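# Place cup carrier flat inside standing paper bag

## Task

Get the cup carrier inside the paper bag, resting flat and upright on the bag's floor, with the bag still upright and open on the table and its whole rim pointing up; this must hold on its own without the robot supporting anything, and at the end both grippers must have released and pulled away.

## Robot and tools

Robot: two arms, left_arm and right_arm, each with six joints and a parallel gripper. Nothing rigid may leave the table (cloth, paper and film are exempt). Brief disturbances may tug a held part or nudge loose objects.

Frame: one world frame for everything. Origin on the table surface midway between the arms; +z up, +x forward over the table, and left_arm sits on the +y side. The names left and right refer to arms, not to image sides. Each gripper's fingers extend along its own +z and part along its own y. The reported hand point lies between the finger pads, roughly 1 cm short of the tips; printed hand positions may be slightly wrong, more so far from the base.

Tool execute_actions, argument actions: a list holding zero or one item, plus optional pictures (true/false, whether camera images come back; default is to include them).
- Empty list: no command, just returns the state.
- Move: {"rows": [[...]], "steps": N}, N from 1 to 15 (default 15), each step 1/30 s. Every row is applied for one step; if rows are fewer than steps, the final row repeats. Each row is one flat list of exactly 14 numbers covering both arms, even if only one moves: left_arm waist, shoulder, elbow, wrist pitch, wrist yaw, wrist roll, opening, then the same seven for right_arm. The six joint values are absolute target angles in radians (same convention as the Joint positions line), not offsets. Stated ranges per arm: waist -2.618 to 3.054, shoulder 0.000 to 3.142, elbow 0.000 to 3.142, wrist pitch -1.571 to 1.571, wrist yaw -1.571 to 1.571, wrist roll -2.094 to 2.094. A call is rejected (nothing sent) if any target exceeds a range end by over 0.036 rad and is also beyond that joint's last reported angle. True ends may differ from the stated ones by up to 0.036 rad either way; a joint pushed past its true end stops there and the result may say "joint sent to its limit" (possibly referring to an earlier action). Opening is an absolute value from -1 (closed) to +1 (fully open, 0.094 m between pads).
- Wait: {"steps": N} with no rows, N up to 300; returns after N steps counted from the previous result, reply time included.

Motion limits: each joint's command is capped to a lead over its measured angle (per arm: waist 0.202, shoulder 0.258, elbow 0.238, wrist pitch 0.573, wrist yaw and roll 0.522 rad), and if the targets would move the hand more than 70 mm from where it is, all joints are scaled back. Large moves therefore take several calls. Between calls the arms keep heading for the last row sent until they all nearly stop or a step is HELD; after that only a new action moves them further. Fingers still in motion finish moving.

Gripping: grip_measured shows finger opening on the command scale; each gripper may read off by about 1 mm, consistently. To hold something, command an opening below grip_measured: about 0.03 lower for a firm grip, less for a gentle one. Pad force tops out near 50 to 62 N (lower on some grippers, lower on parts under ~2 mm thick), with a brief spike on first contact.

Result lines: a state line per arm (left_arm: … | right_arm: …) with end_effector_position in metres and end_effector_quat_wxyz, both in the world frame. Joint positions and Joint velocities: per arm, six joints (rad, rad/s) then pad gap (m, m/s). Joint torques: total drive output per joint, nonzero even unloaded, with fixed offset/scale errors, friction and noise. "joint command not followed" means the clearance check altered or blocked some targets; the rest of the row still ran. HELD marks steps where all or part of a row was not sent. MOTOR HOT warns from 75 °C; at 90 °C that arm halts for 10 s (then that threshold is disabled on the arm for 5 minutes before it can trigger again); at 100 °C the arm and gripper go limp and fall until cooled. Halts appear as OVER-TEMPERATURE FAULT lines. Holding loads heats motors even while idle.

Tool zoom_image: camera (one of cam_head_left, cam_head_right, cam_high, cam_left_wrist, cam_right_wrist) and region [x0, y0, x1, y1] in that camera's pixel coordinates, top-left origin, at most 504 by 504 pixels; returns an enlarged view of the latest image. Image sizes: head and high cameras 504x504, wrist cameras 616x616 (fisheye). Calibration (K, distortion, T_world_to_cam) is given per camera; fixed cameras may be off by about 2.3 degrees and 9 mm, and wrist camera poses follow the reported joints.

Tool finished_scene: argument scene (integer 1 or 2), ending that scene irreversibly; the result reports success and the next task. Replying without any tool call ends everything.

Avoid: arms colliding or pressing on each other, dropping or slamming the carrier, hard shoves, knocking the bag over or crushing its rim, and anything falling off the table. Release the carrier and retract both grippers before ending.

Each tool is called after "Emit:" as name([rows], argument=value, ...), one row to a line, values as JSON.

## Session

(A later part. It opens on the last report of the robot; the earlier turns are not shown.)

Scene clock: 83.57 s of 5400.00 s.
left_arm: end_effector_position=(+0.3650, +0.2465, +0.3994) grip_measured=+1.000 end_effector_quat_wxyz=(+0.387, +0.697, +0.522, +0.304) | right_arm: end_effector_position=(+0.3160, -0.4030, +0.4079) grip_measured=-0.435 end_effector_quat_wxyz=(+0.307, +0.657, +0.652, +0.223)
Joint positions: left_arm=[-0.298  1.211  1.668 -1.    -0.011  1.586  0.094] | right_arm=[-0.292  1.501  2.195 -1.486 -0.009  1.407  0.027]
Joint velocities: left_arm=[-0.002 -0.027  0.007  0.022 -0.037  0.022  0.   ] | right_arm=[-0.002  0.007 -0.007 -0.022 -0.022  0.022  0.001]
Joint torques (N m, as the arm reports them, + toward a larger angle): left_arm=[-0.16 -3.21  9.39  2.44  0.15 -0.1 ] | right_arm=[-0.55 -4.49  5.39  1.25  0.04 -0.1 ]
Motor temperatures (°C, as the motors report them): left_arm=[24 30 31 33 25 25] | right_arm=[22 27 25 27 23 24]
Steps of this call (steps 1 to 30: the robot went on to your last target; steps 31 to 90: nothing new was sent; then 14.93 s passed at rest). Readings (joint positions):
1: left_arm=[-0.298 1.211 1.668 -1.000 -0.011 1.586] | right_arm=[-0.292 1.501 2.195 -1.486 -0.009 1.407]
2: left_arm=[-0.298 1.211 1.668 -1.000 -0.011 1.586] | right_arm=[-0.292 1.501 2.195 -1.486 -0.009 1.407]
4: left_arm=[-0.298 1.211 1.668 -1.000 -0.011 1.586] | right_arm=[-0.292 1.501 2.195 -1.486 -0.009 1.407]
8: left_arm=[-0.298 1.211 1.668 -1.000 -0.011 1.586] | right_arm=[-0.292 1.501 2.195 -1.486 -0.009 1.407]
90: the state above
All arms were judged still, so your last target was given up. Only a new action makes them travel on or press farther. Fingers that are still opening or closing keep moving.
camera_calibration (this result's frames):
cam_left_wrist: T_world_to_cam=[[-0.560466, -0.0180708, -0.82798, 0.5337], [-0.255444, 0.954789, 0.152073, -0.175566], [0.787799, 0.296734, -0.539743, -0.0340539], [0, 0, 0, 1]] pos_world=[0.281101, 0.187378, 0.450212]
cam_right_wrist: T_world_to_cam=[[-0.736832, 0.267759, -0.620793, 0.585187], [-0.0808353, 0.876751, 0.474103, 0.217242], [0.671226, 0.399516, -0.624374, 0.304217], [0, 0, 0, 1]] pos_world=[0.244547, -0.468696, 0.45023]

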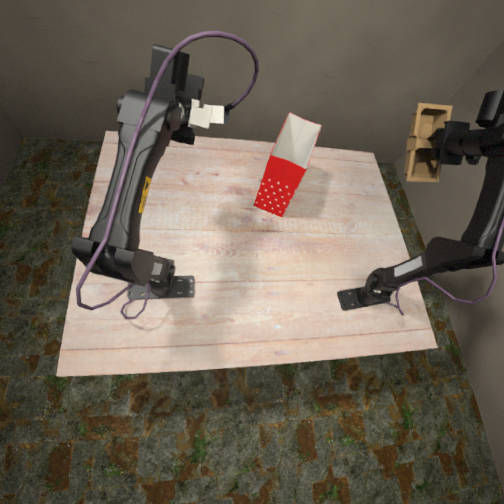

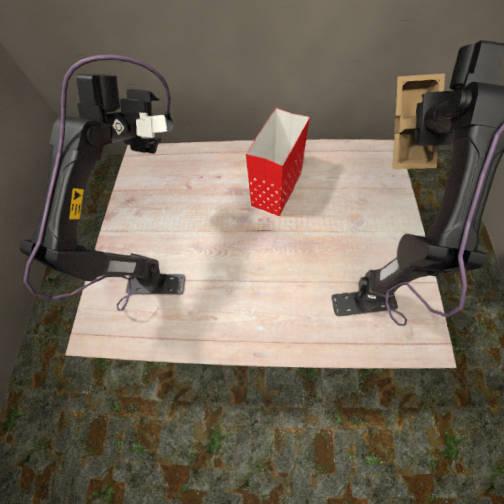

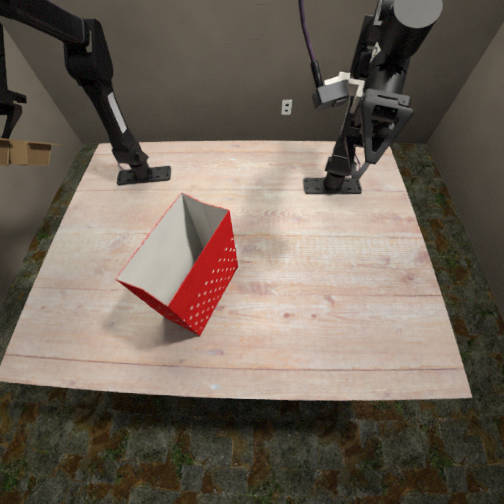

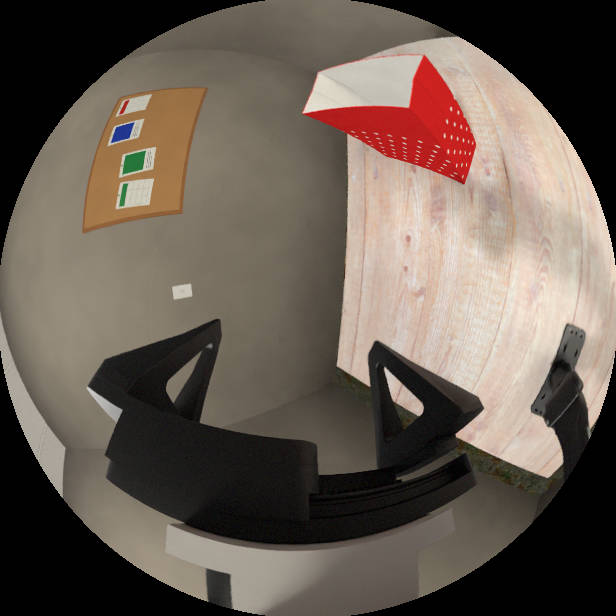

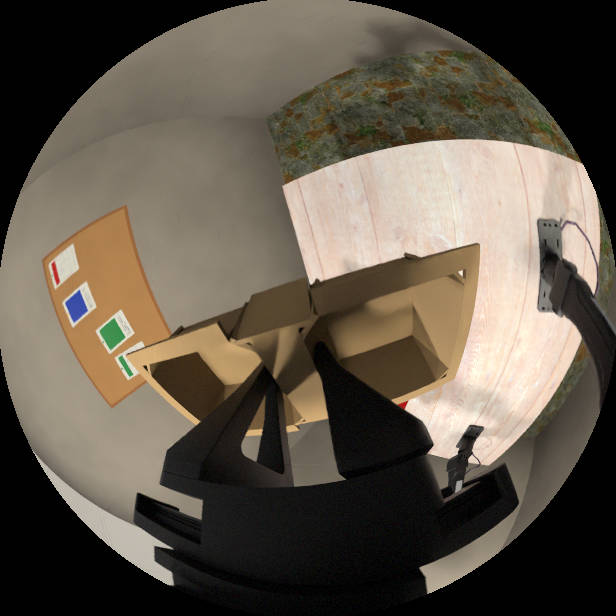

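Emit:
execute_actions([
  {"rows":[[-0.35,1.5,1.7,-0.9,0,1.57,1,-0.3,1.5,2.2,-1.5,0,1.4,-0.46],[-0.35,1.5,1.7,-0.9,0,1.57,1,-0.3,1.5,2.2,-1.5,0,1.4,-0.46],[-0.35,1.8,1.66,-0.8,0,1.57,1,-0.3,1.5,2.2,-1.5,0,1.4,-0.46],[-0.35,1.8,1.66,-0.8,0,1.57,1,-0.3,1.5,2.2,-1.5,0,1.4,-0.46],[-0.35,2.09,1.643,-0.74,0,1.57,1,-0.3,1.5,2.2,-1.5,0,1.4,-0.46]]},
], pictures=false)

Emit:
execute_actions([
  {"rows":[[-0.4,2.09,1.643,-0.74,0,1.57,1,-0.3,1.5,2.2,-1.5,0,1.4,-0.46]]},
], pictures=false)

Emit:
execute_actions([
  {"rows":[[-0.5,2.09,1.643,-0.74,0,1.57,1,-0.3,1.5,2.2,-1.5,0,1.4,-0.46],[-0.5,2.09,1.643,-0.74,0,1.57,1,-0.3,1.5,2.2,-1.5,0,1.4,-0.46],[-0.5,2.09,1.643,-0.74,0,1.57,1,-0.3,1.5,2.2,-1.5,0,1.4,-0.46],[-0.5,2.09,1.643,-0.74,0,1.57,1,-0.3,1.5,2.2,-1.5,0,1.4,-0.46],[-0.58,2.09,1.643,-0.74,0,1.57,1,-0.3,1.5,2.2,-1.5,0,1.4,-0.46]]},
])

Scene clock: 101.27 s of 5400.00 s.
left_arm: end_effector_position=(+0.5162, +0.1859, +0.1634) grip_measured=+1.000 end_effector_quat_wxyz=(+0.224, +0.778, +0.560, +0.173) | right_arm: end_effector_position=(+0.3160, -0.4030, +0.4079) grip_measured=-0.448 end_effector_quat_wxyz=(+0.307, +0.657, +0.652, +0.223)
Joint positions: left_arm=[-0.333  1.912  1.69  -0.775 -0.011  1.586  0.094] | right_arm=[-0.292  1.501  2.195 -1.486 -0.009  1.407  0.026]
Joint velocities: left_arm=[ 0.002  1.468  0.002  0.286 -0.037 -0.081  0.   ] | right_arm=[ 0.002 -0.002 -0.002 -0.007 -0.022 -0.007  0.   ]
Joint torques (N m, as the arm reports them, + toward a larger angle): left_arm=[-0.75 -9.29  5.46  1.59  0.04 -0.03] | right_arm=[-0.68 -4.59  5.49  1.22  0.07 -0.07]
Motor temperatures (°C, as the motors report them): left_arm=[24 30 31 33 25 25] | right_arm=[22 26 25 28 23 24]
Steps of this call (steps 1 to 90: nothing new was sent; then 14.20 s passed at rest; steps 91 to 105: all 15 steps of this action). Readings (joint positions):
91: left_arm=[-0.303 1.228 1.674 -0.999 -0.012 1.586] | right_arm=[-0.292 1.501 2.195 -1.486 -0.009 1.407]
92: left_arm=[-0.311 1.256 1.687 -0.986 -0.012 1.586] | right_arm=[-0.292 1.501 2.195 -1.486 -0.009 1.407]
94: left_arm=[-0.324 1.335 1.690 -0.934 -0.011 1.586] | right_arm=[-0.292 1.501 2.195 -1.486 -0.009 1.407]
98: left_arm=[-0.332 1.538 1.690 -0.850 -0.011 1.586] | right_arm=[-0.292 1.501 2.195 -1.486 -0.009 1.407]
105: the state above

Scene clock: 101.77 s of 5400.00 s.
left_arm: end_effector_position=(+0.4923, +0.1565, +0.0506) grip_measured=+1.000 end_effector_quat_wxyz=(+0.137, +0.820, +0.547, +0.099) | right_arm: end_effector_position=(+0.3160, -0.4030, +0.4079) grip_measured=-0.448 end_effector_quat_wxyz=(+0.307, +0.657, +0.652, +0.223)
Joint positions: left_arm=[-0.406  2.109  1.627 -0.75  -0.009  1.583  0.094] | right_arm=[-0.292  1.501  2.195 -1.486 -0.009  1.407  0.026]
Joint velocities: left_arm=[-0.012 -0.037 -0.017  0.022 -0.037 -0.022  0.   ] | right_arm=[-0.007  0.017 -0.007  0.022 -0.051 -0.007 -0.001]
Joint torques (N m, as the arm reports them, + toward a larger angle): left_arm=[  0.41 -11.46   8.42   1.45   0.15  -0.1 ] | right_arm=[-0.74 -4.56  5.37  1.25  0.09 -0.11]
Motor temperatures (°C, as the motors report them): left_arm=[24 30 31 33 25 25] | right_arm=[22 26 25 28 23 24]
Steps of this call (steps 1 to 15: all 15 steps of this action). Readings (joint positions):
1: left_arm=[-0.336 1.963 1.687 -0.766 -0.013 1.586] | right_arm=[-0.292 1.501 2.195 -1.486 -0.009 1.407]
2: left_arm=[-0.343 2.011 1.681 -0.758 -0.014 1.586] | right_arm=[-0.292 1.501 2.195 -1.486 -0.009 1.407]
4: left_arm=[-0.365 2.088 1.660 -0.749 -0.014 1.584] | right_arm=[-0.292 1.501 2.195 -1.486 -0.009 1.407]
8: left_arm=[-0.403 2.140 1.627 -0.755 -0.011 1.584] | right_arm=[-0.292 1.501 2.195 -1.486 -0.009 1.407]
15: the state above

Scene clock: 102.27 s of 5400.00 s.
left_arm: end_effector_position=(+0.4503, +0.0729, +0.0510) grip_measured=+1.000 end_effector_quat_wxyz=(+0.149, +0.868, +0.466, +0.083) | right_arm: end_effector_position=(+0.3159, -0.4030, +0.4078) grip_measured=-0.448 end_effector_quat_wxyz=(+0.307, +0.657, +0.652, +0.223)
Joint positions: left_arm=[-0.597  2.109  1.627 -0.747 -0.002  1.582  0.094] | right_arm=[-0.292  1.501  2.195 -1.487 -0.009  1.407  0.026]
Joint velocities: left_arm=[ 0.125 -0.012  0.007 -0.051  0.051 -0.007  0.   ] | right_arm=[-0.012 -0.002 -0.007 -0.037  0.007 -0.007 -0.001]
Joint torques (N m, as the arm reports them, + toward a larger angle): left_arm=[  0.71 -11.95   8.46   1.43   0.05  -0.07] | right_arm=[-0.6  -4.5   5.46  1.27  0.14 -0.1 ]
Motor temperatures (°C, as the motors report them): left_arm=[24 31 31 33 25 25] | right_arm=[22 26 25 28 23 24]
Steps of this call (steps 1 to 15: all 15 steps of this action). Readings (joint positions):
1: left_arm=[-0.412 2.109 1.627 -0.749 -0.013 1.582] | right_arm=[-0.292 1.501 2.195 -1.486 -0.009 1.407]
2: left_arm=[-0.423 2.109 1.627 -0.749 -0.016 1.582] | right_arm=[-0.292 1.501 2.195 -1.486 -0.009 1.407]
4: left_arm=[-0.460 2.109 1.627 -0.749 -0.016 1.582] | right_arm=[-0.292 1.501 2.195 -1.486 -0.009 1.407]
8: left_arm=[-0.565 2.109 1.627 -0.747 -0.014 1.582] | right_arm=[-0.292 1.501 2.195 -1.486 -0.009 1.407]
15: the state above
camera_calibration (this result's frames):
cam_left_wrist: T_world_to_cam=[[-0.882034, 0.362932, -0.300493, 0.380004], [0.214866, 0.87738, 0.428996, -0.155291], [0.419343, 0.313823, -0.851861, -0.057173], [0, 0, 0, 1]] pos_world=[0.392518, 0.0162755, 0.132104]
cam_right_wrist: T_world_to_cam=[[-0.737065, 0.2678, -0.620498, 0.585064], [-0.0806572, 0.876719, 0.474191, 0.217153], [0.670991, 0.399558, -0.624599, 0.304398], [0, 0, 0, 1]] pos_world=[0.244496, -0.468687, 0.450186]

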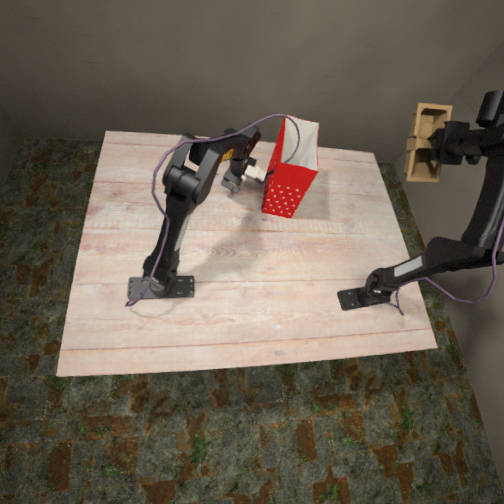

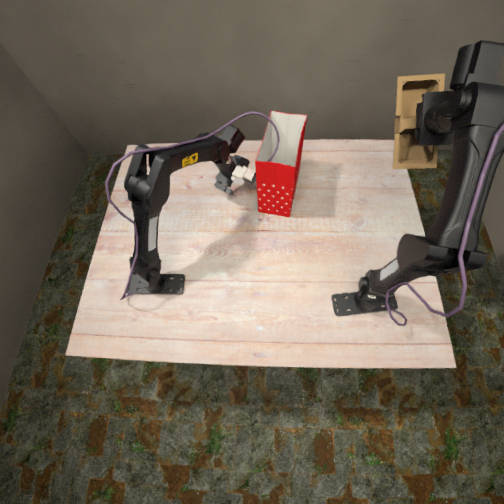

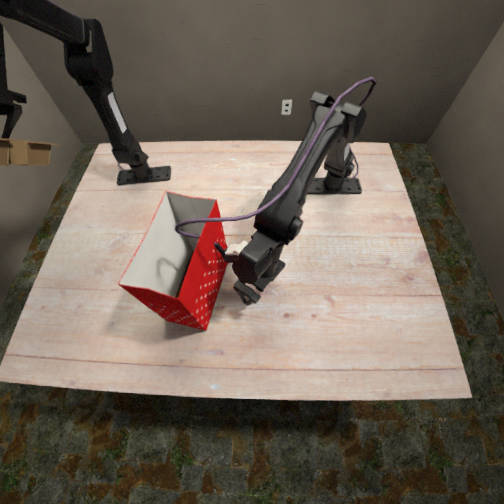

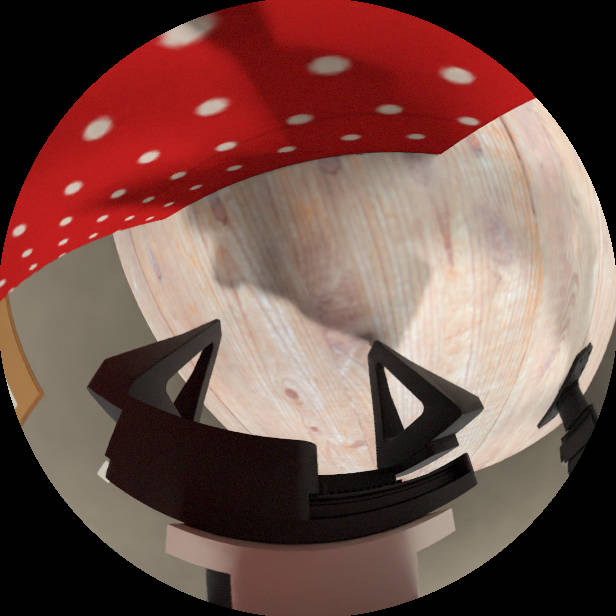

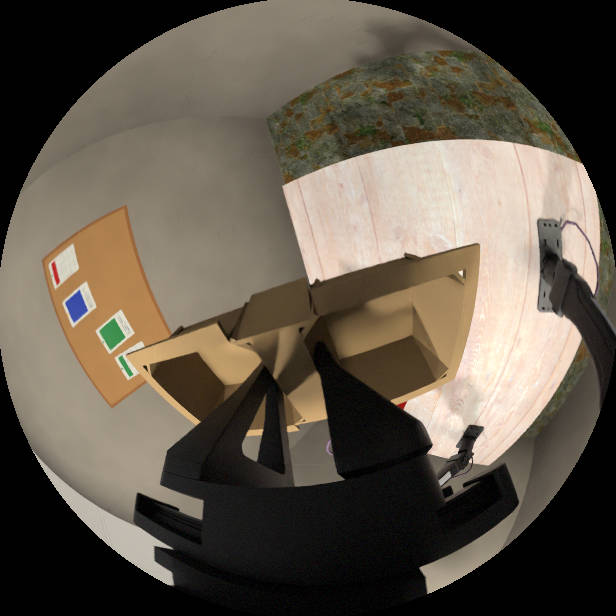

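Emit:
execute_actions([
  {"rows":[[-0.35,2.0,1.643,-0.74,0,1.0,1,-0.3,1.5,2.2,-1.5,0,1.4,-0.46],[-0.35,2.0,1.643,-0.74,0,1.0,1,-0.3,1.5,2.2,-1.5,0,1.4,-0.46],[-0.35,2.0,1.643,-0.74,0,1.0,1,-0.3,1.5,2.2,-1.5,0,1.4,-0.46],[-0.35,2.0,1.643,-0.74,0,1.0,1,-0.3,1.5,2.2,-1.5,0,1.4,-0.46],[-0.35,2.0,1.643,-0.74,0,-1.57,1,-0.3,1.5,2.2,-1.5,0,1.4,-0.46]]},
], pictures=false)

Emit:
execute_actions([
  {"rows":[[-0.35,2.0,1.643,-0.74,0,-1.57,1,-0.3,1.5,2.2,-1.5,0,1.4,-0.46]]},
], pictures=false)

Emit:
execute_actions([
  {"rows":[[-0.4,2.09,1.643,-0.74,0,-1.57,1,-0.3,1.5,2.2,-1.5,0,1.4,-0.46]]},
], pictures=false)

Emit:
execute_actions([
  {"rows":[[-0.5,2.09,1.643,-0.74,0,-1.57,1,-0.3,1.5,2.2,-1.5,0,1.4,-0.46],[-0.5,2.09,1.643,-0.74,0,-1.57,1,-0.3,1.5,2.2,-1.5,0,1.4,-0.46],[-0.5,2.09,1.643,-0.74,0,-1.57,1,-0.3,1.5,2.2,-1.5,0,1.4,-0.46],[-0.58,2.09,1.643,-0.74,0,-1.57,1,-0.3,1.5,2.2,-1.5,0,1.4,-0.46],[-0.58,2.09,1.643,-0.74,0,-1.57,1,-0.3,1.5,2.2,-1.5,0,1.4,-0.46],[-0.58,2.09,1.643,-0.74,0,-1.57,1,-0.3,1.5,2.2,-1.5,0,1.4,-0.46],[-0.64,2.09,1.643,-0.74,0,-1.57,1,-0.3,1.5,2.2,-1.5,0,1.4,-0.46],[-0.64,2.09,1.643,-0.74,0,-1.57,1,-0.3,1.5,2.2,-1.5,0,1.4,-0.46],[-0.64,2.09,1.643,-0.74,0,-1.57,1,-0.3,1.5,2.2,-1.5,0,1.4,-0.46],[-0.7,2.09,1.643,-0.74,0,-1.57,1,-0.3,1.5,2.2,-1.5,0,1.4,-0.46]]},
])

Scene clock: 118.50 s of 5400.00 s.
left_arm: end_effector_position=(+0.5100, +0.1881, +0.0964) grip_measured=+1.000 end_effector_quat_wxyz=(+0.220, +0.278, +0.935, +0.002) | right_arm: end_effector_position=(+0.3159, -0.4030, +0.4078) grip_measured=-0.448 end_effector_quat_wxyz=(+0.307, +0.657, +0.652, +0.223)
Joint positions: left_arm=[-0.333  2.012  1.627 -0.743 -0.013  0.27   0.094] | right_arm=[-0.292  1.501  2.195 -1.487 -0.009  1.407  0.026]
Joint velocities: left_arm=[-0.227  0.002 -0.002 -0.022  0.022 -2.806  0.   ] | right_arm=[-0.002  0.007 -0.012 -0.051 -0.081  0.007  0.   ]
Joint torques (N m, as the arm reports them, + toward a larger angle): left_arm=[ -0.04 -10.87   8.69   1.57   0.13  -0.02] | right_arm=[-0.8  -4.58  5.35  1.27  0.11 -0.08]
Motor temperatures (°C, as the motors report them): left_arm=[24 38 31 32 25 25] | right_arm=[22 26 25 28 23 24]
Steps of this call (steps 1 to 30: the robot went on to your last target; steps 31 to 90: nothing new was sent; then 12.73 s passed at rest; steps 91 to 105: all 15 steps of this action). Readings (joint positions):
91: left_arm=[-0.574 2.104 1.627 -0.747 0.002 1.528] | right_arm=[-0.292 1.501 2.195 -1.487 -0.009 1.407]
92: left_arm=[-0.557 2.099 1.627 -0.749 0.007 1.463] | right_arm=[-0.292 1.501 2.195 -1.487 -0.009 1.407]
94: left_arm=[-0.494 2.079 1.627 -0.748 0.009 1.348] | right_arm=[-0.292 1.501 2.195 -1.487 -0.009 1.407]
98: left_arm=[-0.345 2.029 1.627 -0.744 -0.003 0.967] | right_arm=[-0.292 1.501 2.195 -1.487 -0.009 1.407]
105: the state above

Scene clock: 119.00 s of 5400.00 s.
left_arm: end_effector_position=(+0.5068, +0.1783, +0.0964) grip_measured=+1.000 end_effector_quat_wxyz=(+0.159, -0.418, +0.882, -0.152) | right_arm: end_effector_position=(+0.3159, -0.4030, +0.4078) grip_measured=-0.448 end_effector_quat_wxyz=(+0.307, +0.657, +0.652, +0.223)
Joint positions: left_arm=[-0.351  2.012  1.627 -0.743 -0.003 -1.212  0.094] | right_arm=[-0.292  1.501  2.195 -1.487 -0.009  1.407  0.026]
Joint velocities: left_arm=[-0.007  0.002 -0.007 -0.007 -0.007 -2.381  0.   ] | right_arm=[-0.007 -0.012  0.007 -0.037  0.066 -0.007 -0.   ]
Joint torques (N m, as the arm reports them, + toward a larger angle): left_arm=[ -0.04 -10.9    8.94   1.58   0.05  -0.03] | right_arm=[-0.53 -4.52  5.38  1.27  0.1  -0.08]
Motor temperatures (°C, as the motors report them): left_arm=[24 38 31 32 25 25] | right_arm=[22 26 25 28 23 24]
Steps of this call (steps 1 to 15: all 15 steps of this action). Readings (joint positions):
1: left_arm=[-0.340 2.012 1.627 -0.743 -0.011 0.171] | right_arm=[-0.292 1.501 2.195 -1.487 -0.009 1.407]
2: left_arm=[-0.346 2.012 1.627 -0.743 -0.009 0.072] | right_arm=[-0.292 1.501 2.195 -1.487 -0.009 1.407]
4: left_arm=[-0.351 2.012 1.627 -0.743 -0.006 -0.127] | right_arm=[-0.292 1.501 2.195 -1.487 -0.009 1.407]
8: left_arm=[-0.351 2.012 1.627 -0.743 -0.005 -0.526] | right_arm=[-0.292 1.501 2.195 -1.487 -0.009 1.407]
15: the state above

Scene clock: 119.50 s of 5400.00 s.
left_arm: end_effector_position=(+0.4962, +0.1545, +0.0568) grip_measured=+1.000 end_effector_quat_wxyz=(+0.101, -0.544, +0.820, -0.150) | right_arm: end_effector_position=(+0.3159, -0.4030, +0.4078) grip_measured=-0.448 end_effector_quat_wxyz=(+0.307, +0.657, +0.652, +0.223)
Joint positions: left_arm=[-0.401  2.1    1.629 -0.737  0.004 -1.55   0.094] | right_arm=[-0.292  1.501  2.195 -1.487 -0.009  1.407  0.026]
Joint velocities: left_arm=[ 0.007  0.007  0.012  0.007 -0.007 -0.051  0.   ] | right_arm=[-0.002 -0.002  0.002  0.007  0.007  0.022  0.   ]
Joint torques (N m, as the arm reports them, + toward a larger angle): left_arm=[ -0.16 -11.15   8.37   1.37  -0.03  -0.03] | right_arm=[-0.59 -4.38  5.33  1.28  0.1  -0.06]
Motor temperatures (°C, as the motors report them): left_arm=[24 38 31 32 25 25] | right_arm=[22 26 25 28 23 24]
Steps of this call (steps 1 to 15: all 15 steps of this action). Readings (joint positions):
1: left_arm=[-0.354 2.019 1.628 -0.742 -0.003 -1.283] | right_arm=[-0.292 1.501 2.195 -1.487 -0.009 1.407]
2: left_arm=[-0.359 2.028 1.629 -0.739 -0.003 -1.340] | right_arm=[-0.292 1.501 2.195 -1.487 -0.009 1.407]
4: left_arm=[-0.376 2.056 1.629 -0.737 -0.003 -1.421] | right_arm=[-0.292 1.501 2.195 -1.487 -0.009 1.407]
8: left_arm=[-0.400 2.098 1.629 -0.737 0.003 -1.505] | right_arm=[-0.292 1.501 2.195 -1.487 -0.009 1.407]
15: the state above

Scene clock: 120.00 s of 5400.00 s.
left_arm: end_effector_position=(+0.4150, +0.0193, +0.0569) grip_measured=+1.000 end_effector_quat_wxyz=(+0.071, -0.409, +0.894, -0.166) | right_arm: end_effector_position=(+0.3159, -0.4030, +0.4078) grip_measured=-0.448 end_effector_quat_wxyz=(+0.307, +0.657, +0.652, +0.223)
Joint positions: left_arm=[-0.723  2.1    1.629 -0.737  0.013 -1.561  0.094] | right_arm=[-0.292  1.501  2.195 -1.487 -0.009  1.407  0.026]
Joint velocities: left_arm=[-0.002 -0.017 -0.022 -0.051  0.066  0.007  0.   ] | right_arm=[-0.012 -0.007  0.002 -0.066 -0.007 -0.022 -0.001]
Joint torques (N m, as the arm reports them, + toward a larger angle): left_arm=[  1.69 -10.82   8.39   1.37  -0.12  -0.09] | right_arm=[-0.63 -4.59  5.35  1.32  0.08 -0.08]
Motor temperatures (°C, as the motors report them): left_arm=[24 38 31 32 25 25] | right_arm=[22 26 25 28 23 24]
Steps of this call (steps 1 to 15: all 15 steps of this action). Readings (joint positions):
1: left_arm=[-0.409 2.100 1.629 -0.737 0.000 -1.553] | right_arm=[-0.292 1.501 2.195 -1.487 -0.009 1.407]
2: left_arm=[-0.421 2.100 1.629 -0.737 -0.003 -1.555] | right_arm=[-0.292 1.501 2.195 -1.487 -0.009 1.407]
4: left_arm=[-0.466 2.100 1.629 -0.737 -0.005 -1.558] | right_arm=[-0.292 1.501 2.195 -1.487 -0.009 1.407]
8: left_arm=[-0.597 2.100 1.629 -0.737 -0.002 -1.560] | right_arm=[-0.292 1.501 2.195 -1.487 -0.009 1.407]
15: the state above
camera_calibration (this result's frames):
cam_left_wrist: T_world_to_cam=[[0.808278, -0.45162, 0.377791, -0.354221], [-0.588758, -0.612198, 0.527805, 0.253466], [-0.00708489, -0.64904, -0.760721, 0.169833], [0, 0, 0, 1]] pos_world=[0.436742, 0.105426, 0.129237]
cam_right_wrist: T_world_to_cam=[[-0.737065, 0.2678, -0.620498, 0.585064], [-0.0806572, 0.876719, 0.474191, 0.217153], [0.670991, 0.399558, -0.624599, 0.304398], [0, 0, 0, 1]] pos_world=[0.244496, -0.468687, 0.450186]

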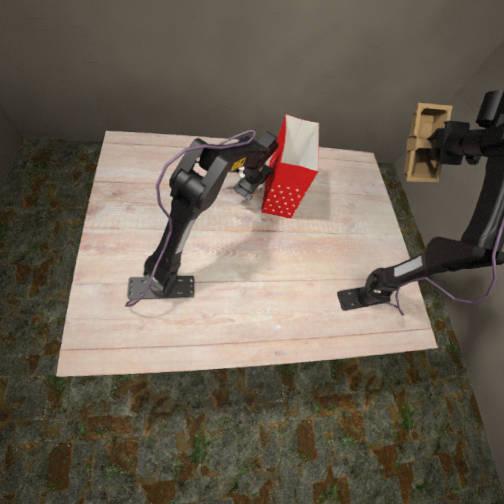

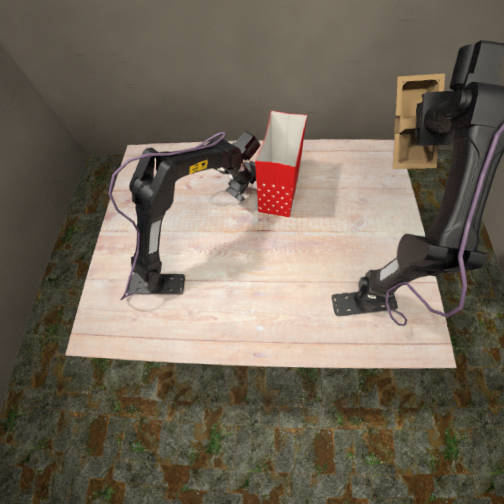

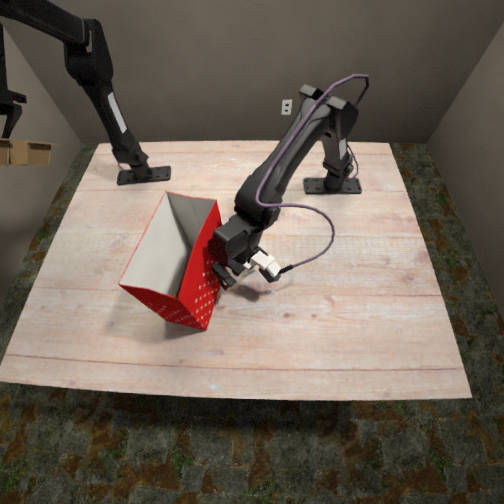

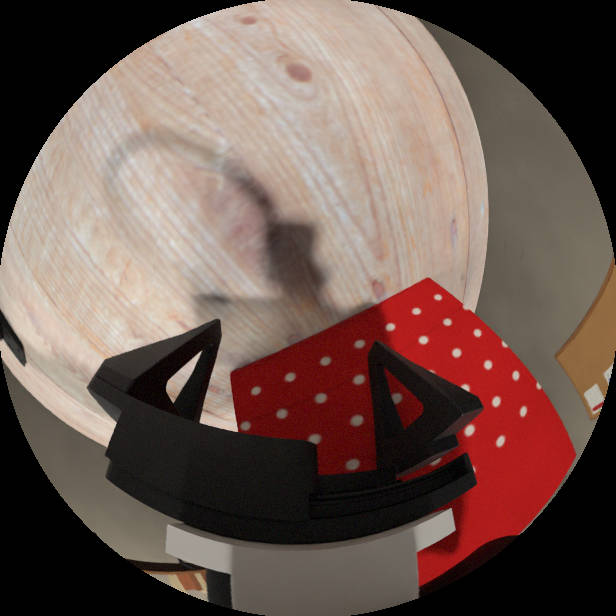

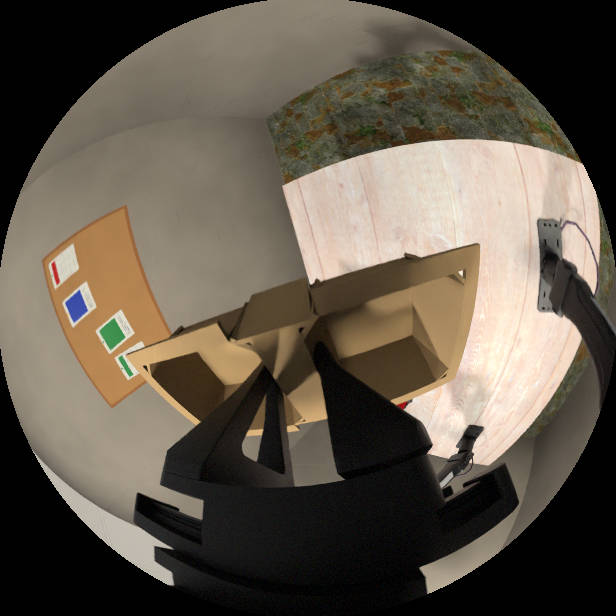

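Emit:
execute_actions([
  {"rows":[[-0.74,2.13,1.69,-0.70,0,-1.57,1,-0.3,1.5,2.2,-1.5,0,1.4,-0.46],[-0.74,2.13,1.69,-0.70,0,-1.57,1,-0.3,1.5,2.2,-1.5,0,1.4,-0.46],[-0.74,2.13,1.69,-0.70,0,-1.57,1,-0.3,1.5,2.2,-1.5,0,1.4,-0.46],[-0.78,2.18,1.74,-0.65,0,-1.57,1,-0.3,1.5,2.2,-1.5,0,1.4,-0.46],[-0.78,2.18,1.74,-0.65,0,-1.57,1,-0.3,1.5,2.2,-1.5,0,1.4,-0.46],[-0.78,2.18,1.74,-0.65,0,-1.57,1,-0.3,1.5,2.2,-1.5,0,1.4,-0.46],[-0.82,2.23,1.79,-0.6,0,-1.57,1,-0.3,1.5,2.2,-1.5,0,1.4,-0.46],[-0.82,2.23,1.79,-0.6,0,-1.57,1,-0.3,1.5,2.2,-1.5,0,1.4,-0.46],[-0.82,2.23,1.79,-0.6,0,-1.57,1,-0.3,1.5,2.2,-1.5,0,1.4,-0.46],[-0.86,2.27,1.84,-0.56,0,-1.57,1,-0.3,1.5,2.2,-1.5,0,1.4,-0.46],[-0.86,2.27,1.84,-0.56,0,-1.57,1,-0.3,1.5,2.2,-1.5,0,1.4,-0.46],[-0.86,2.27,1.84,-0.56,0,-1.57,1,-0.3,1.5,2.2,-1.5,0,1.4,-0.46],[-0.9,2.31,1.89,-0.52,0,-1.57,1,-0.3,1.5,2.2,-1.5,0,1.4,-0.46]]},
])

Scene clock: 138.00 s of 5400.00 s.
left_arm: end_effector_position=(+0.4156, -0.0989, +0.0502) grip_measured=+1.000 end_effector_quat_wxyz=(+0.092, -0.331, +0.904, -0.253) | right_arm: end_effector_position=(+0.3159, -0.4030, +0.4078) grip_measured=-0.448 end_effector_quat_wxyz=(+0.307, +0.657, +0.652, +0.223)
Joint positions: left_arm=[-0.884  2.298  1.845 -0.571  0.005 -1.564  0.094] | right_arm=[-0.292  1.501  2.195 -1.487 -0.009  1.407  0.026]
Joint velocities: left_arm=[-0.379  0.295  0.291  0.359 -0.022  0.007  0.   ] | right_arm=[-0.022  0.002 -0.007 -0.007  0.022 -0.022 -0.   ]
Joint torques (N m, as the arm reports them, + toward a larger angle): left_arm=[  0.32 -12.35   9.8    1.56   0.    -0.02] | right_arm=[-0.59 -4.56  5.47  1.26  0.12 -0.07]
Motor temperatures (°C, as the motors report them): left_arm=[24 40 31 31 25 25] | right_arm=[22 26 25 29 23 24]
Steps of this call (steps 1 to 30: the robot went on to your last target; steps 31 to 90: nothing new was sent; then 14.50 s passed at rest; steps 91 to 105: all 15 steps of this action). Readings (joint positions):
91: left_arm=[-0.707 2.103 1.634 -0.737 0.011 -1.562] | right_arm=[-0.292 1.501 2.195 -1.487 -0.009 1.407]
92: left_arm=[-0.710 2.109 1.643 -0.733 0.010 -1.562] | right_arm=[-0.292 1.501 2.195 -1.487 -0.009 1.407]
94: left_arm=[-0.724 2.125 1.666 -0.723 0.008 -1.563] | right_arm=[-0.292 1.501 2.195 -1.487 -0.009 1.407]
98: left_arm=[-0.777 2.189 1.737 -0.670 0.005 -1.563] | right_arm=[-0.292 1.501 2.195 -1.487 -0.009 1.407]
105: the state above
camera_calibration (this result's frames):
cam_left_wrist: T_world_to_cam=[[0.672166, -0.509042, 0.537651, -0.362678], [-0.740193, -0.444841, 0.504213, 0.265606], [-0.0174963, -0.736881, -0.675796, 0.0793767], [0, 0, 0, 1]] pos_world=[0.441768, -0.00797483, 0.114715]
cam_right_wrist: T_world_to_cam=[[-0.737065, 0.2678, -0.620498, 0.585064], [-0.0806572, 0.876719, 0.474191, 0.217153], [0.670991, 0.399558, -0.624599, 0.304398], [0, 0, 0, 1]] pos_world=[0.244496, -0.468687, 0.450186]

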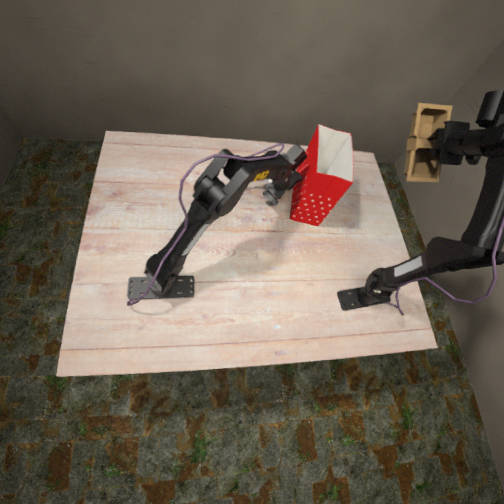

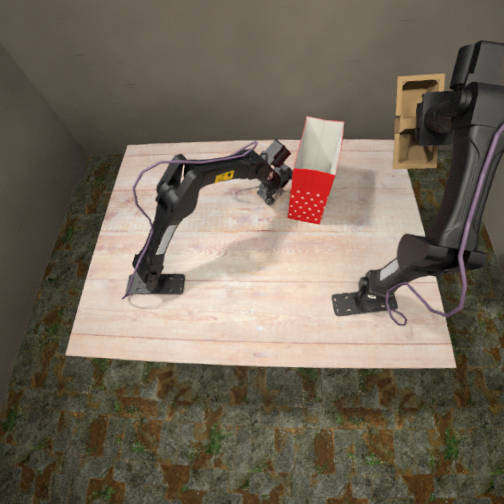

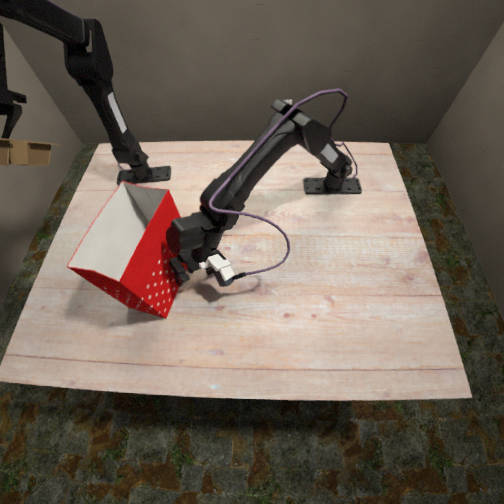

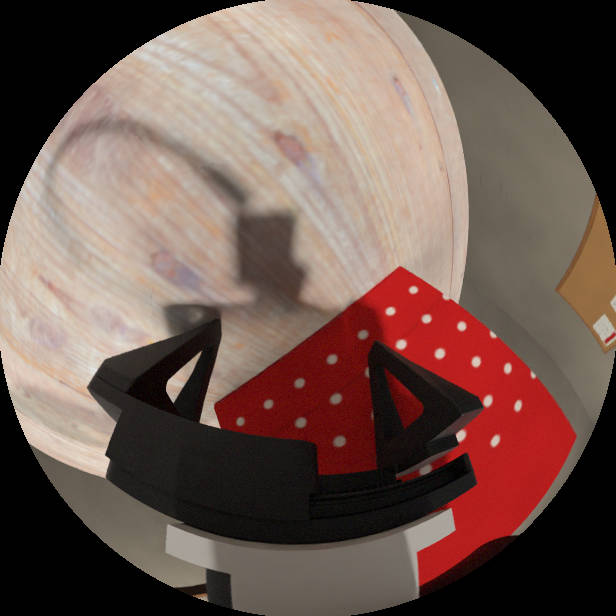

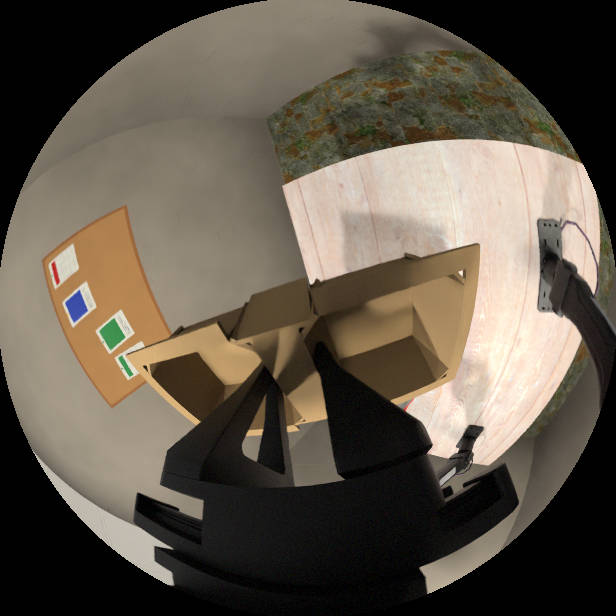

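Emit:
execute_actions([
  {"rows":[[-0.93,2.33,1.9,-0.5,0,-1.57,1,-0.3,1.5,2.2,-1.5,0,1.4,-0.46],[-0.93,2.33,1.9,-0.5,0,-1.57,1,-0.3,1.5,2.2,-1.5,0,1.4,-0.46],[-0.93,2.33,1.9,-0.5,0,-1.57,1,-0.3,1.5,2.2,-1.5,0,1.4,-0.46],[-0.97,2.36,1.94,-0.47,0,-1.57,1,-0.3,1.5,2.2,-1.5,0,1.4,-0.46],[-0.97,2.36,1.94,-0.47,0,-1.57,1,-0.3,1.5,2.2,-1.5,0,1.4,-0.46],[-0.97,2.36,1.94,-0.47,0,-1.57,1,-0.3,1.5,2.2,-1.5,0,1.4,-0.46],[-1.01,2.38,1.98,-0.44,0,-1.57,1,-0.3,1.5,2.2,-1.5,0,1.4,-0.46],[-1.01,2.38,1.98,-0.44,0,-1.57,1,-0.3,1.5,2.2,-1.5,0,1.4,-0.46],[-1.01,2.38,1.98,-0.44,0,-1.57,1,-0.3,1.5,2.2,-1.5,0,1.4,-0.46],[-1.05,2.4,2.02,-0.41,0,-1.57,1,-0.3,1.5,2.2,-1.5,0,1.4,-0.46]]},
], pictures=false)

Emit:
execute_actions([
  {"rows":[[-0.9,2.33,1.9,-0.5,0,-1.57,1,-0.3,1.5,2.2,-1.5,0,1.4,-0.46],[-0.9,2.33,1.9,-0.5,0,-1.57,1,-0.3,1.5,2.2,-1.5,0,1.4,-0.46],[-0.9,2.33,1.9,-0.5,0,-1.57,1,-0.3,1.5,2.2,-1.5,0,1.4,-0.46],[-0.7,2.2,1.8,-0.6,0,-1.57,1,-0.3,1.5,2.2,-1.5,0,1.4,-0.46],[-0.7,2.2,1.8,-0.6,0,-1.57,1,-0.3,1.5,2.2,-1.5,0,1.4,-0.46],[-0.7,2.2,1.8,-0.6,0,-1.57,1,-0.3,1.5,2.2,-1.5,0,1.4,-0.46],[-0.3,1.9,1.7,-0.9,0,-1.0,1,-0.3,1.5,2.2,-1.5,0,1.4,-0.46]]},
], pictures=false)

Emit:
execute_actions([
  {"rows":[[0.2,1.3,1.4,-1.0,0,0,1,-0.3,1.5,2.2,-1.5,0,1.4,-0.46]]},
])

Scene clock: 150.10 s of 5400.00 s.
left_arm: end_effector_position=(+0.3615, -0.2074, +0.0706) grip_measured=+1.000 end_effector_quat_wxyz=(+0.092, -0.241, +0.902, -0.345) | right_arm: end_effector_position=(+0.3159, -0.4030, +0.4078) grip_measured=-0.448 end_effector_quat_wxyz=(+0.307, +0.657, +0.652, +0.223)
Joint positions: left_arm=[-1.062  2.395  1.987 -0.432  0.007 -1.565  0.094] | right_arm=[-0.292  1.501  2.195 -1.487 -0.009  1.407  0.026]
Joint velocities: left_arm=[-0.222  0.017  0.051  0.139  0.037  0.051  0.   ] | right_arm=[-0.002 -0.002  0.007 -0.066  0.007 -0.007  0.001]
Joint torques (N m, as the arm reports them, + toward a larger angle): left_arm=[  1.8  -12.43  10.36   2.14  -0.07  -0.01] | right_arm=[-0.68 -4.49  5.44  1.27  0.05 -0.07]
Motor temperatures (°C, as the motors report them): left_arm=[24 43 32 32 25 25] | right_arm=[22 26 25 29 23 24]
Steps of this call (steps 1 to 30: the robot went on to your last target; steps 31 to 90: nothing new was sent; then 8.60 s passed at rest; steps 91 to 105: all 15 steps of this action). Readings (joint positions):
91: left_arm=[-0.908 2.310 1.855 -0.530 0.008 -1.564] | right_arm=[-0.292 1.501 2.195 -1.487 -0.009 1.407]
92: left_arm=[-0.909 2.313 1.860 -0.528 0.008 -1.564] | right_arm=[-0.292 1.501 2.195 -1.487 -0.009 1.407]
94: left_arm=[-0.917 2.323 1.874 -0.522 0.007 -1.565] | right_arm=[-0.292 1.501 2.195 -1.487 -0.009 1.407]
98: left_arm=[-0.960 2.362 1.927 -0.489 0.003 -1.565] | right_arm=[-0.292 1.501 2.195 -1.487 -0.009 1.407]
105: the state above

Scene clock: 150.60 s of 5400.00 s.
left_arm: end_effector_position=(+0.4741, +0.0358, +0.1204) grip_measured=+1.000 end_effector_quat_wxyz=(+0.155, -0.302, +0.915, -0.221) | right_arm: end_effector_position=(+0.3159, -0.4030, +0.4078) grip_measured=-0.448 end_effector_quat_wxyz=(+0.307, +0.657, +0.652, +0.223)
Joint positions: left_arm=[-0.624  2.058  1.742 -0.71   0.021 -1.244  0.094] | right_arm=[-0.292  1.501  2.195 -1.487 -0.009  1.407  0.026]
Joint velocities: left_arm=[ 1.15  -0.872 -0.09  -0.579 -0.022  0.725  0.   ] | right_arm=[-0.022  0.012 -0.002 -0.022 -0.051 -0.066 -0.001]
Joint torques (N m, as the arm reports them, + toward a larger angle): left_arm=[  0.28 -12.24   6.15   1.45  -0.12   0.13] | right_arm=[-0.64 -4.57  5.44  1.23  0.05 -0.09]
Motor temperatures (°C, as the motors report them): left_arm=[24 43 32 32 25 25] | right_arm=[22 26 25 29 23 24]
Steps of this call (steps 1 to 15: all 15 steps of this action). Readings (joint positions):
1: left_arm=[-1.061 2.390 1.980 -0.430 0.013 -1.565] | right_arm=[-0.292 1.501 2.195 -1.487 -0.009 1.407]
2: left_arm=[-1.055 2.381 1.965 -0.433 0.019 -1.565] | right_arm=[-0.292 1.501 2.195 -1.487 -0.009 1.407]
4: left_arm=[-1.017 2.360 1.932 -0.442 0.024 -1.565] | right_arm=[-0.292 1.501 2.195 -1.487 -0.009 1.407]
8: left_arm=[-0.889 2.275 1.834 -0.526 0.024 -1.481] | right_arm=[-0.292 1.501 2.195 -1.487 -0.009 1.407]
15: the state above

Scene clock: 151.10 s of 5400.00 s.
left_arm: end_effector_position=(+0.4132, +0.3775, +0.2575) grip_measured=+1.000 end_effector_quat_wxyz=(+0.337, -0.219, +0.915, -0.044) | right_arm: end_effector_position=(+0.3159, -0.4030, +0.4078) grip_measured=-0.448 end_effector_quat_wxyz=(+0.307, +0.657, +0.652, +0.223)
Joint positions: left_arm=[ 0.095  1.385  1.428 -0.921  0.009 -0.355  0.094] | right_arm=[-0.292  1.501  2.195 -1.487 -0.009  1.407  0.026]
Joint velocities: left_arm=[ 1.8   -1.204 -0.002 -0.198 -0.066  2.249  0.   ] | right_arm=[-0.002  0.007  0.007 -0.022 -0.007 -0.081  0.   ]
Joint torques (N m, as the arm reports them, + toward a larger angle): left_arm=[-0.52 -5.53  5.4   1.42 -0.02  0.16] | right_arm=[-0.61 -4.57  5.38  1.26  0.12 -0.04]
Motor temperatures (°C, as the motors report them): left_arm=[24 43 32 32 25 25] | right_arm=[22 26 25 29 23 24]
Steps of this call (steps 1 to 15: all 15 steps of this action). Readings (joint positions):
1: left_arm=[-0.583 2.020 1.723 -0.716 0.020 -1.198] | right_arm=[-0.292 1.501 2.195 -1.487 -0.009 1.407]
2: left_arm=[-0.542 1.976 1.691 -0.727 0.019 -1.149] | right_arm=[-0.292 1.501 2.195 -1.487 -0.009 1.407]
4: left_arm=[-0.458 1.884 1.618 -0.760 0.017 -1.048] | right_arm=[-0.292 1.501 2.195 -1.487 -0.009 1.407]
8: left_arm=[-0.277 1.705 1.487 -0.839 0.014 -0.824] | right_arm=[-0.292 1.501 2.195 -1.487 -0.009 1.407]
15: the state above
camera_calibration (this result's frames):
cam_left_wrist: T_world_to_cam=[[0.468447, -0.807059, 0.359462, 0.0125266], [-0.843423, -0.529653, -0.0900306, 0.598915], [0.26305, -0.261004, -0.928807, 0.340089], [0, 0, 0, 1]] pos_world=[0.40981, 0.416091, 0.365295]
cam_right_wrist: T_world_to_cam=[[-0.737065, 0.2678, -0.620498, 0.585064], [-0.0806572, 0.876719, 0.474191, 0.217153], [0.670991, 0.399558, -0.624599, 0.304398], [0, 0, 0, 1]] pos_world=[0.244496, -0.468687, 0.450186]

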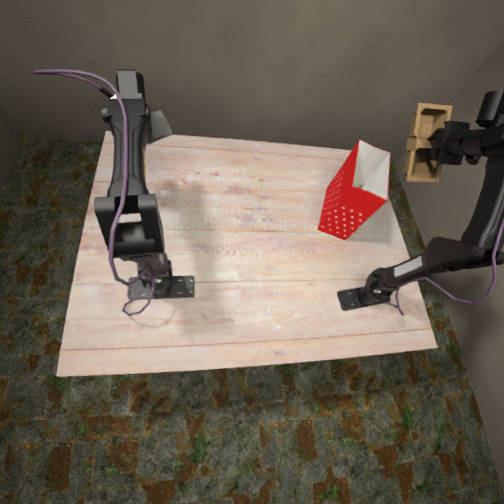

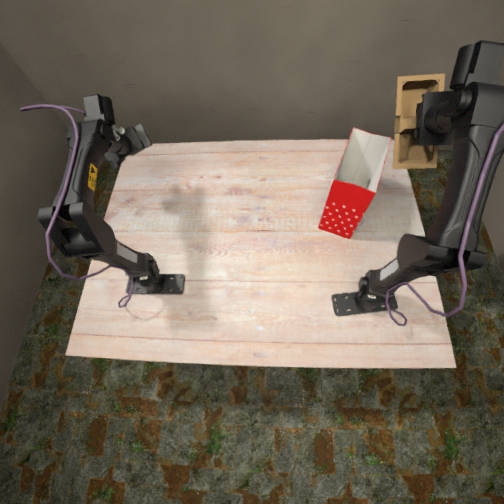

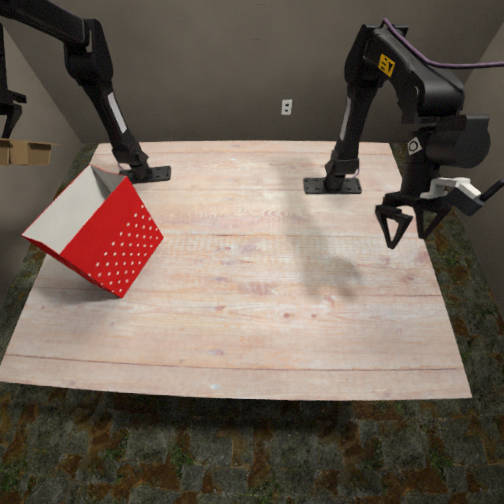

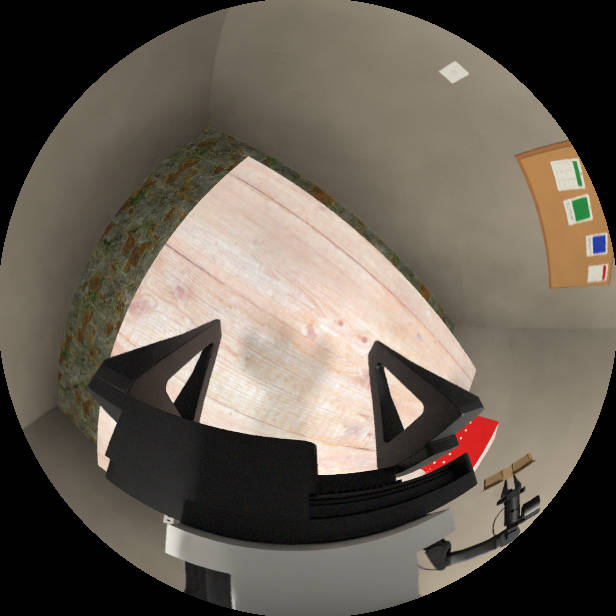

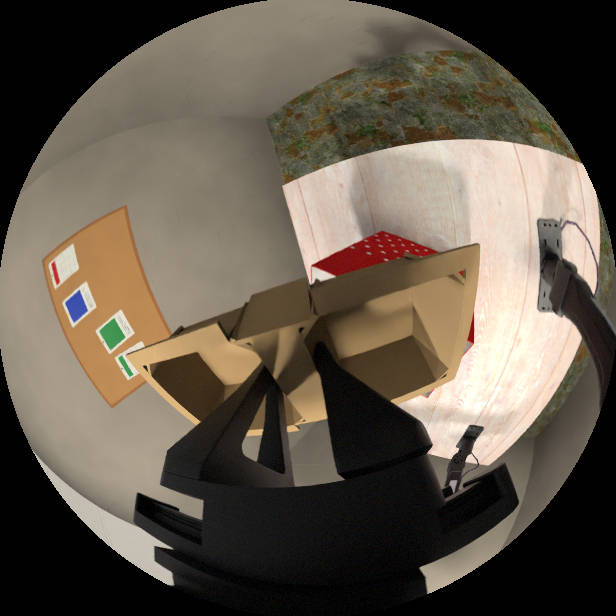

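Emit:
execute_actions([
  {"rows":[[0.2,1.3,1.4,-1.0,0,0,1,-0.3,1.45,2.2,-1.5,0,1.6,-0.46],[0.2,1.3,1.4,-1.0,0,0,1,-0.3,1.45,2.2,-1.5,0,1.6,-0.46],[0.2,1.3,1.4,-1.0,0,0,1,-0.3,1.45,2.2,-1.5,0,1.6,-0.46],[0.2,1.3,1.4,-1.0,0,0,1,-0.25,1.45,2.2,-1.5,0,1.8,-0.46],[0.2,1.3,1.4,-1.0,0,0,1,-0.25,1.45,2.2,-1.5,0,1.8,-0.46],[0.2,1.3,1.4,-1.0,0,0,1,-0.25,1.45,2.2,-1.5,0,1.8,-0.46],[0.2,1.3,1.4,-1.0,0,0,1,-0.15,1.45,2.2,-1.5,0,1.97,-0.46],[0.2,1.3,1.4,-1.0,0,0,1,-0.15,1.45,2.2,-1.5,0,1.97,-0.46],[0.2,1.3,1.4,-1.0,0,0,1,-0.15,1.45,2.2,-1.5,0,1.97,-0.46],[0.2,1.3,1.4,-1.0,0,0,1,-0.06,1.45,2.2,-1.5,0,1.97,-0.46]]},
])

Scene clock: 164.37 s of 5400.00 s.
left_arm: end_effector_position=(+0.3792, +0.4156, +0.2734) grip_measured=+1.000 end_effector_quat_wxyz=(+0.345, -0.114, +0.931, +0.041) | right_arm: end_effector_position=(+0.3077, -0.3302, +0.4198) grip_measured=-0.448 end_effector_quat_wxyz=(+0.216, +0.737, +0.547, +0.333)
Joint positions: left_arm=[ 0.209  1.292  1.414 -0.982 -0.007 -0.011  0.094] | right_arm=[-0.065  1.461  2.195 -1.488 -0.007  1.921  0.026]
Joint velocities: left_arm=[ 0.012 -0.002 -0.012 -0.066 -0.007 -0.007  0.   ] | right_arm=[-0.012  0.012 -0.027 -0.051 -0.022  0.315 -0.   ]
Joint torques (N m, as the arm reports them, + toward a larger angle): left_arm=[-0.62 -3.14  6.33  1.83  0.08  0.12] | right_arm=[ 0.29 -4.95  5.52  1.27  0.06 -0.02]
Motor temperatures (°C, as the motors report them): left_arm=[24 37 30 32 25 25] | right_arm=[22 26 25 29 23 24]
Steps of this call (steps 1 to 45: the robot went on to your last target; steps 46 to 110: nothing new was sent; then 9.10 s passed at rest; steps 111 to 125: all 15 steps of this action). Readings (joint positions):
111: left_arm=[0.209 1.292 1.414 -0.982 -0.007 -0.011] | right_arm=[-0.292 1.498 2.195 -1.487 -0.009 1.438]
112: left_arm=[0.209 1.292 1.414 -0.982 -0.007 -0.011] | right_arm=[-0.292 1.495 2.195 -1.488 -0.009 1.470]
114: left_arm=[0.209 1.292 1.414 -0.982 -0.007 -0.011] | right_arm=[-0.286 1.482 2.195 -1.488 -0.006 1.548]
118: left_arm=[0.209 1.292 1.414 -0.982 -0.007 -0.011] | right_arm=[-0.209 1.461 2.195 -1.488 0.004 1.752]
125: the state above
camera_calibration (this result's frames):
cam_left_wrist: T_world_to_cam=[[0.352963, -0.924053, 0.146773, 0.204084], [-0.910068, -0.375489, -0.175456, 0.576404], [0.217242, -0.0716443, -0.973485, 0.324658], [0, 0, 0, 1]] pos_world=[0.382003, 0.428278, 0.387229]
cam_right_wrist: T_world_to_cam=[[-0.647477, 0.569386, -0.50653, 0.591122], [-0.0102286, 0.658111, 0.752851, -0.0638089], [0.762016, 0.492635, -0.420288, 0.2052], [0, 0, 0, 1]] pos_world=[0.22572, -0.395672, 0.433703]

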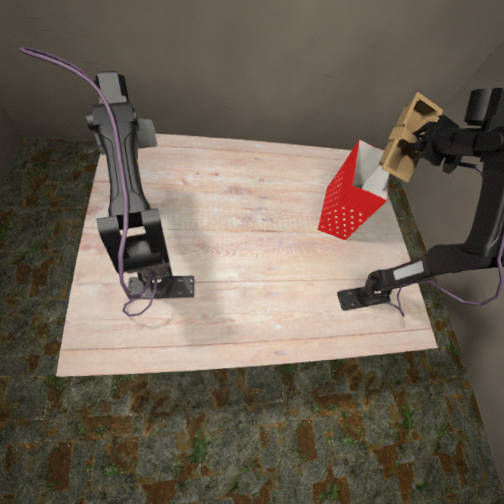

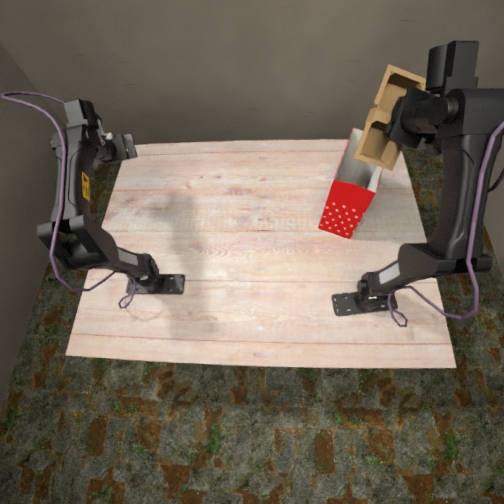

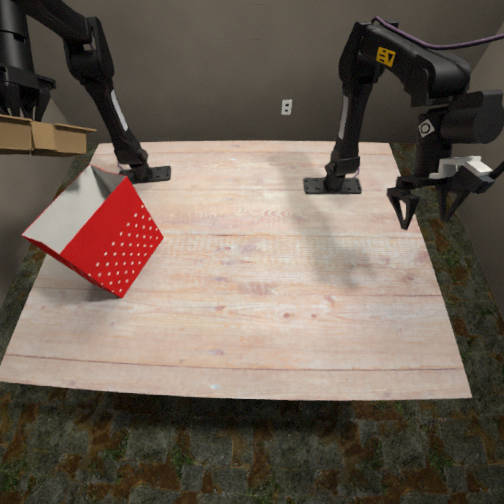

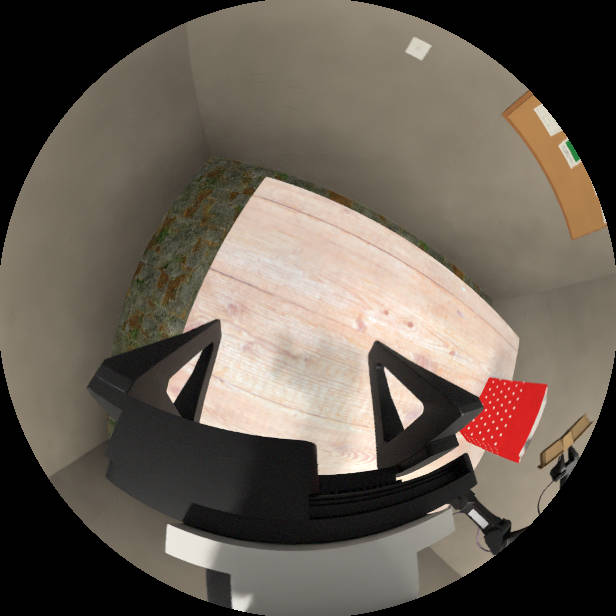

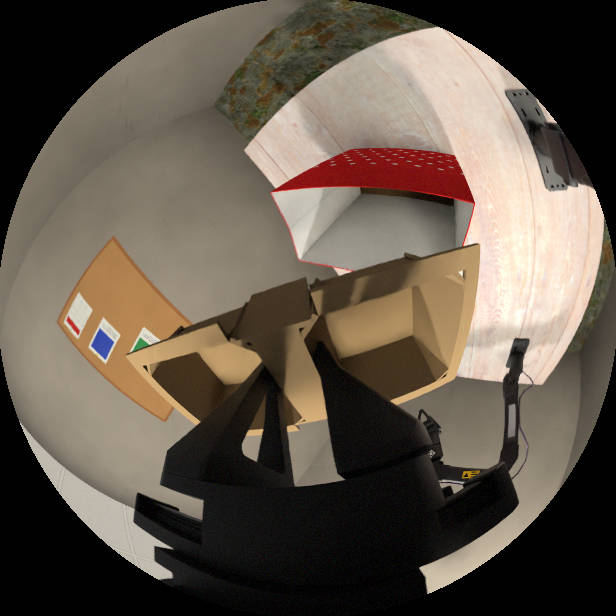

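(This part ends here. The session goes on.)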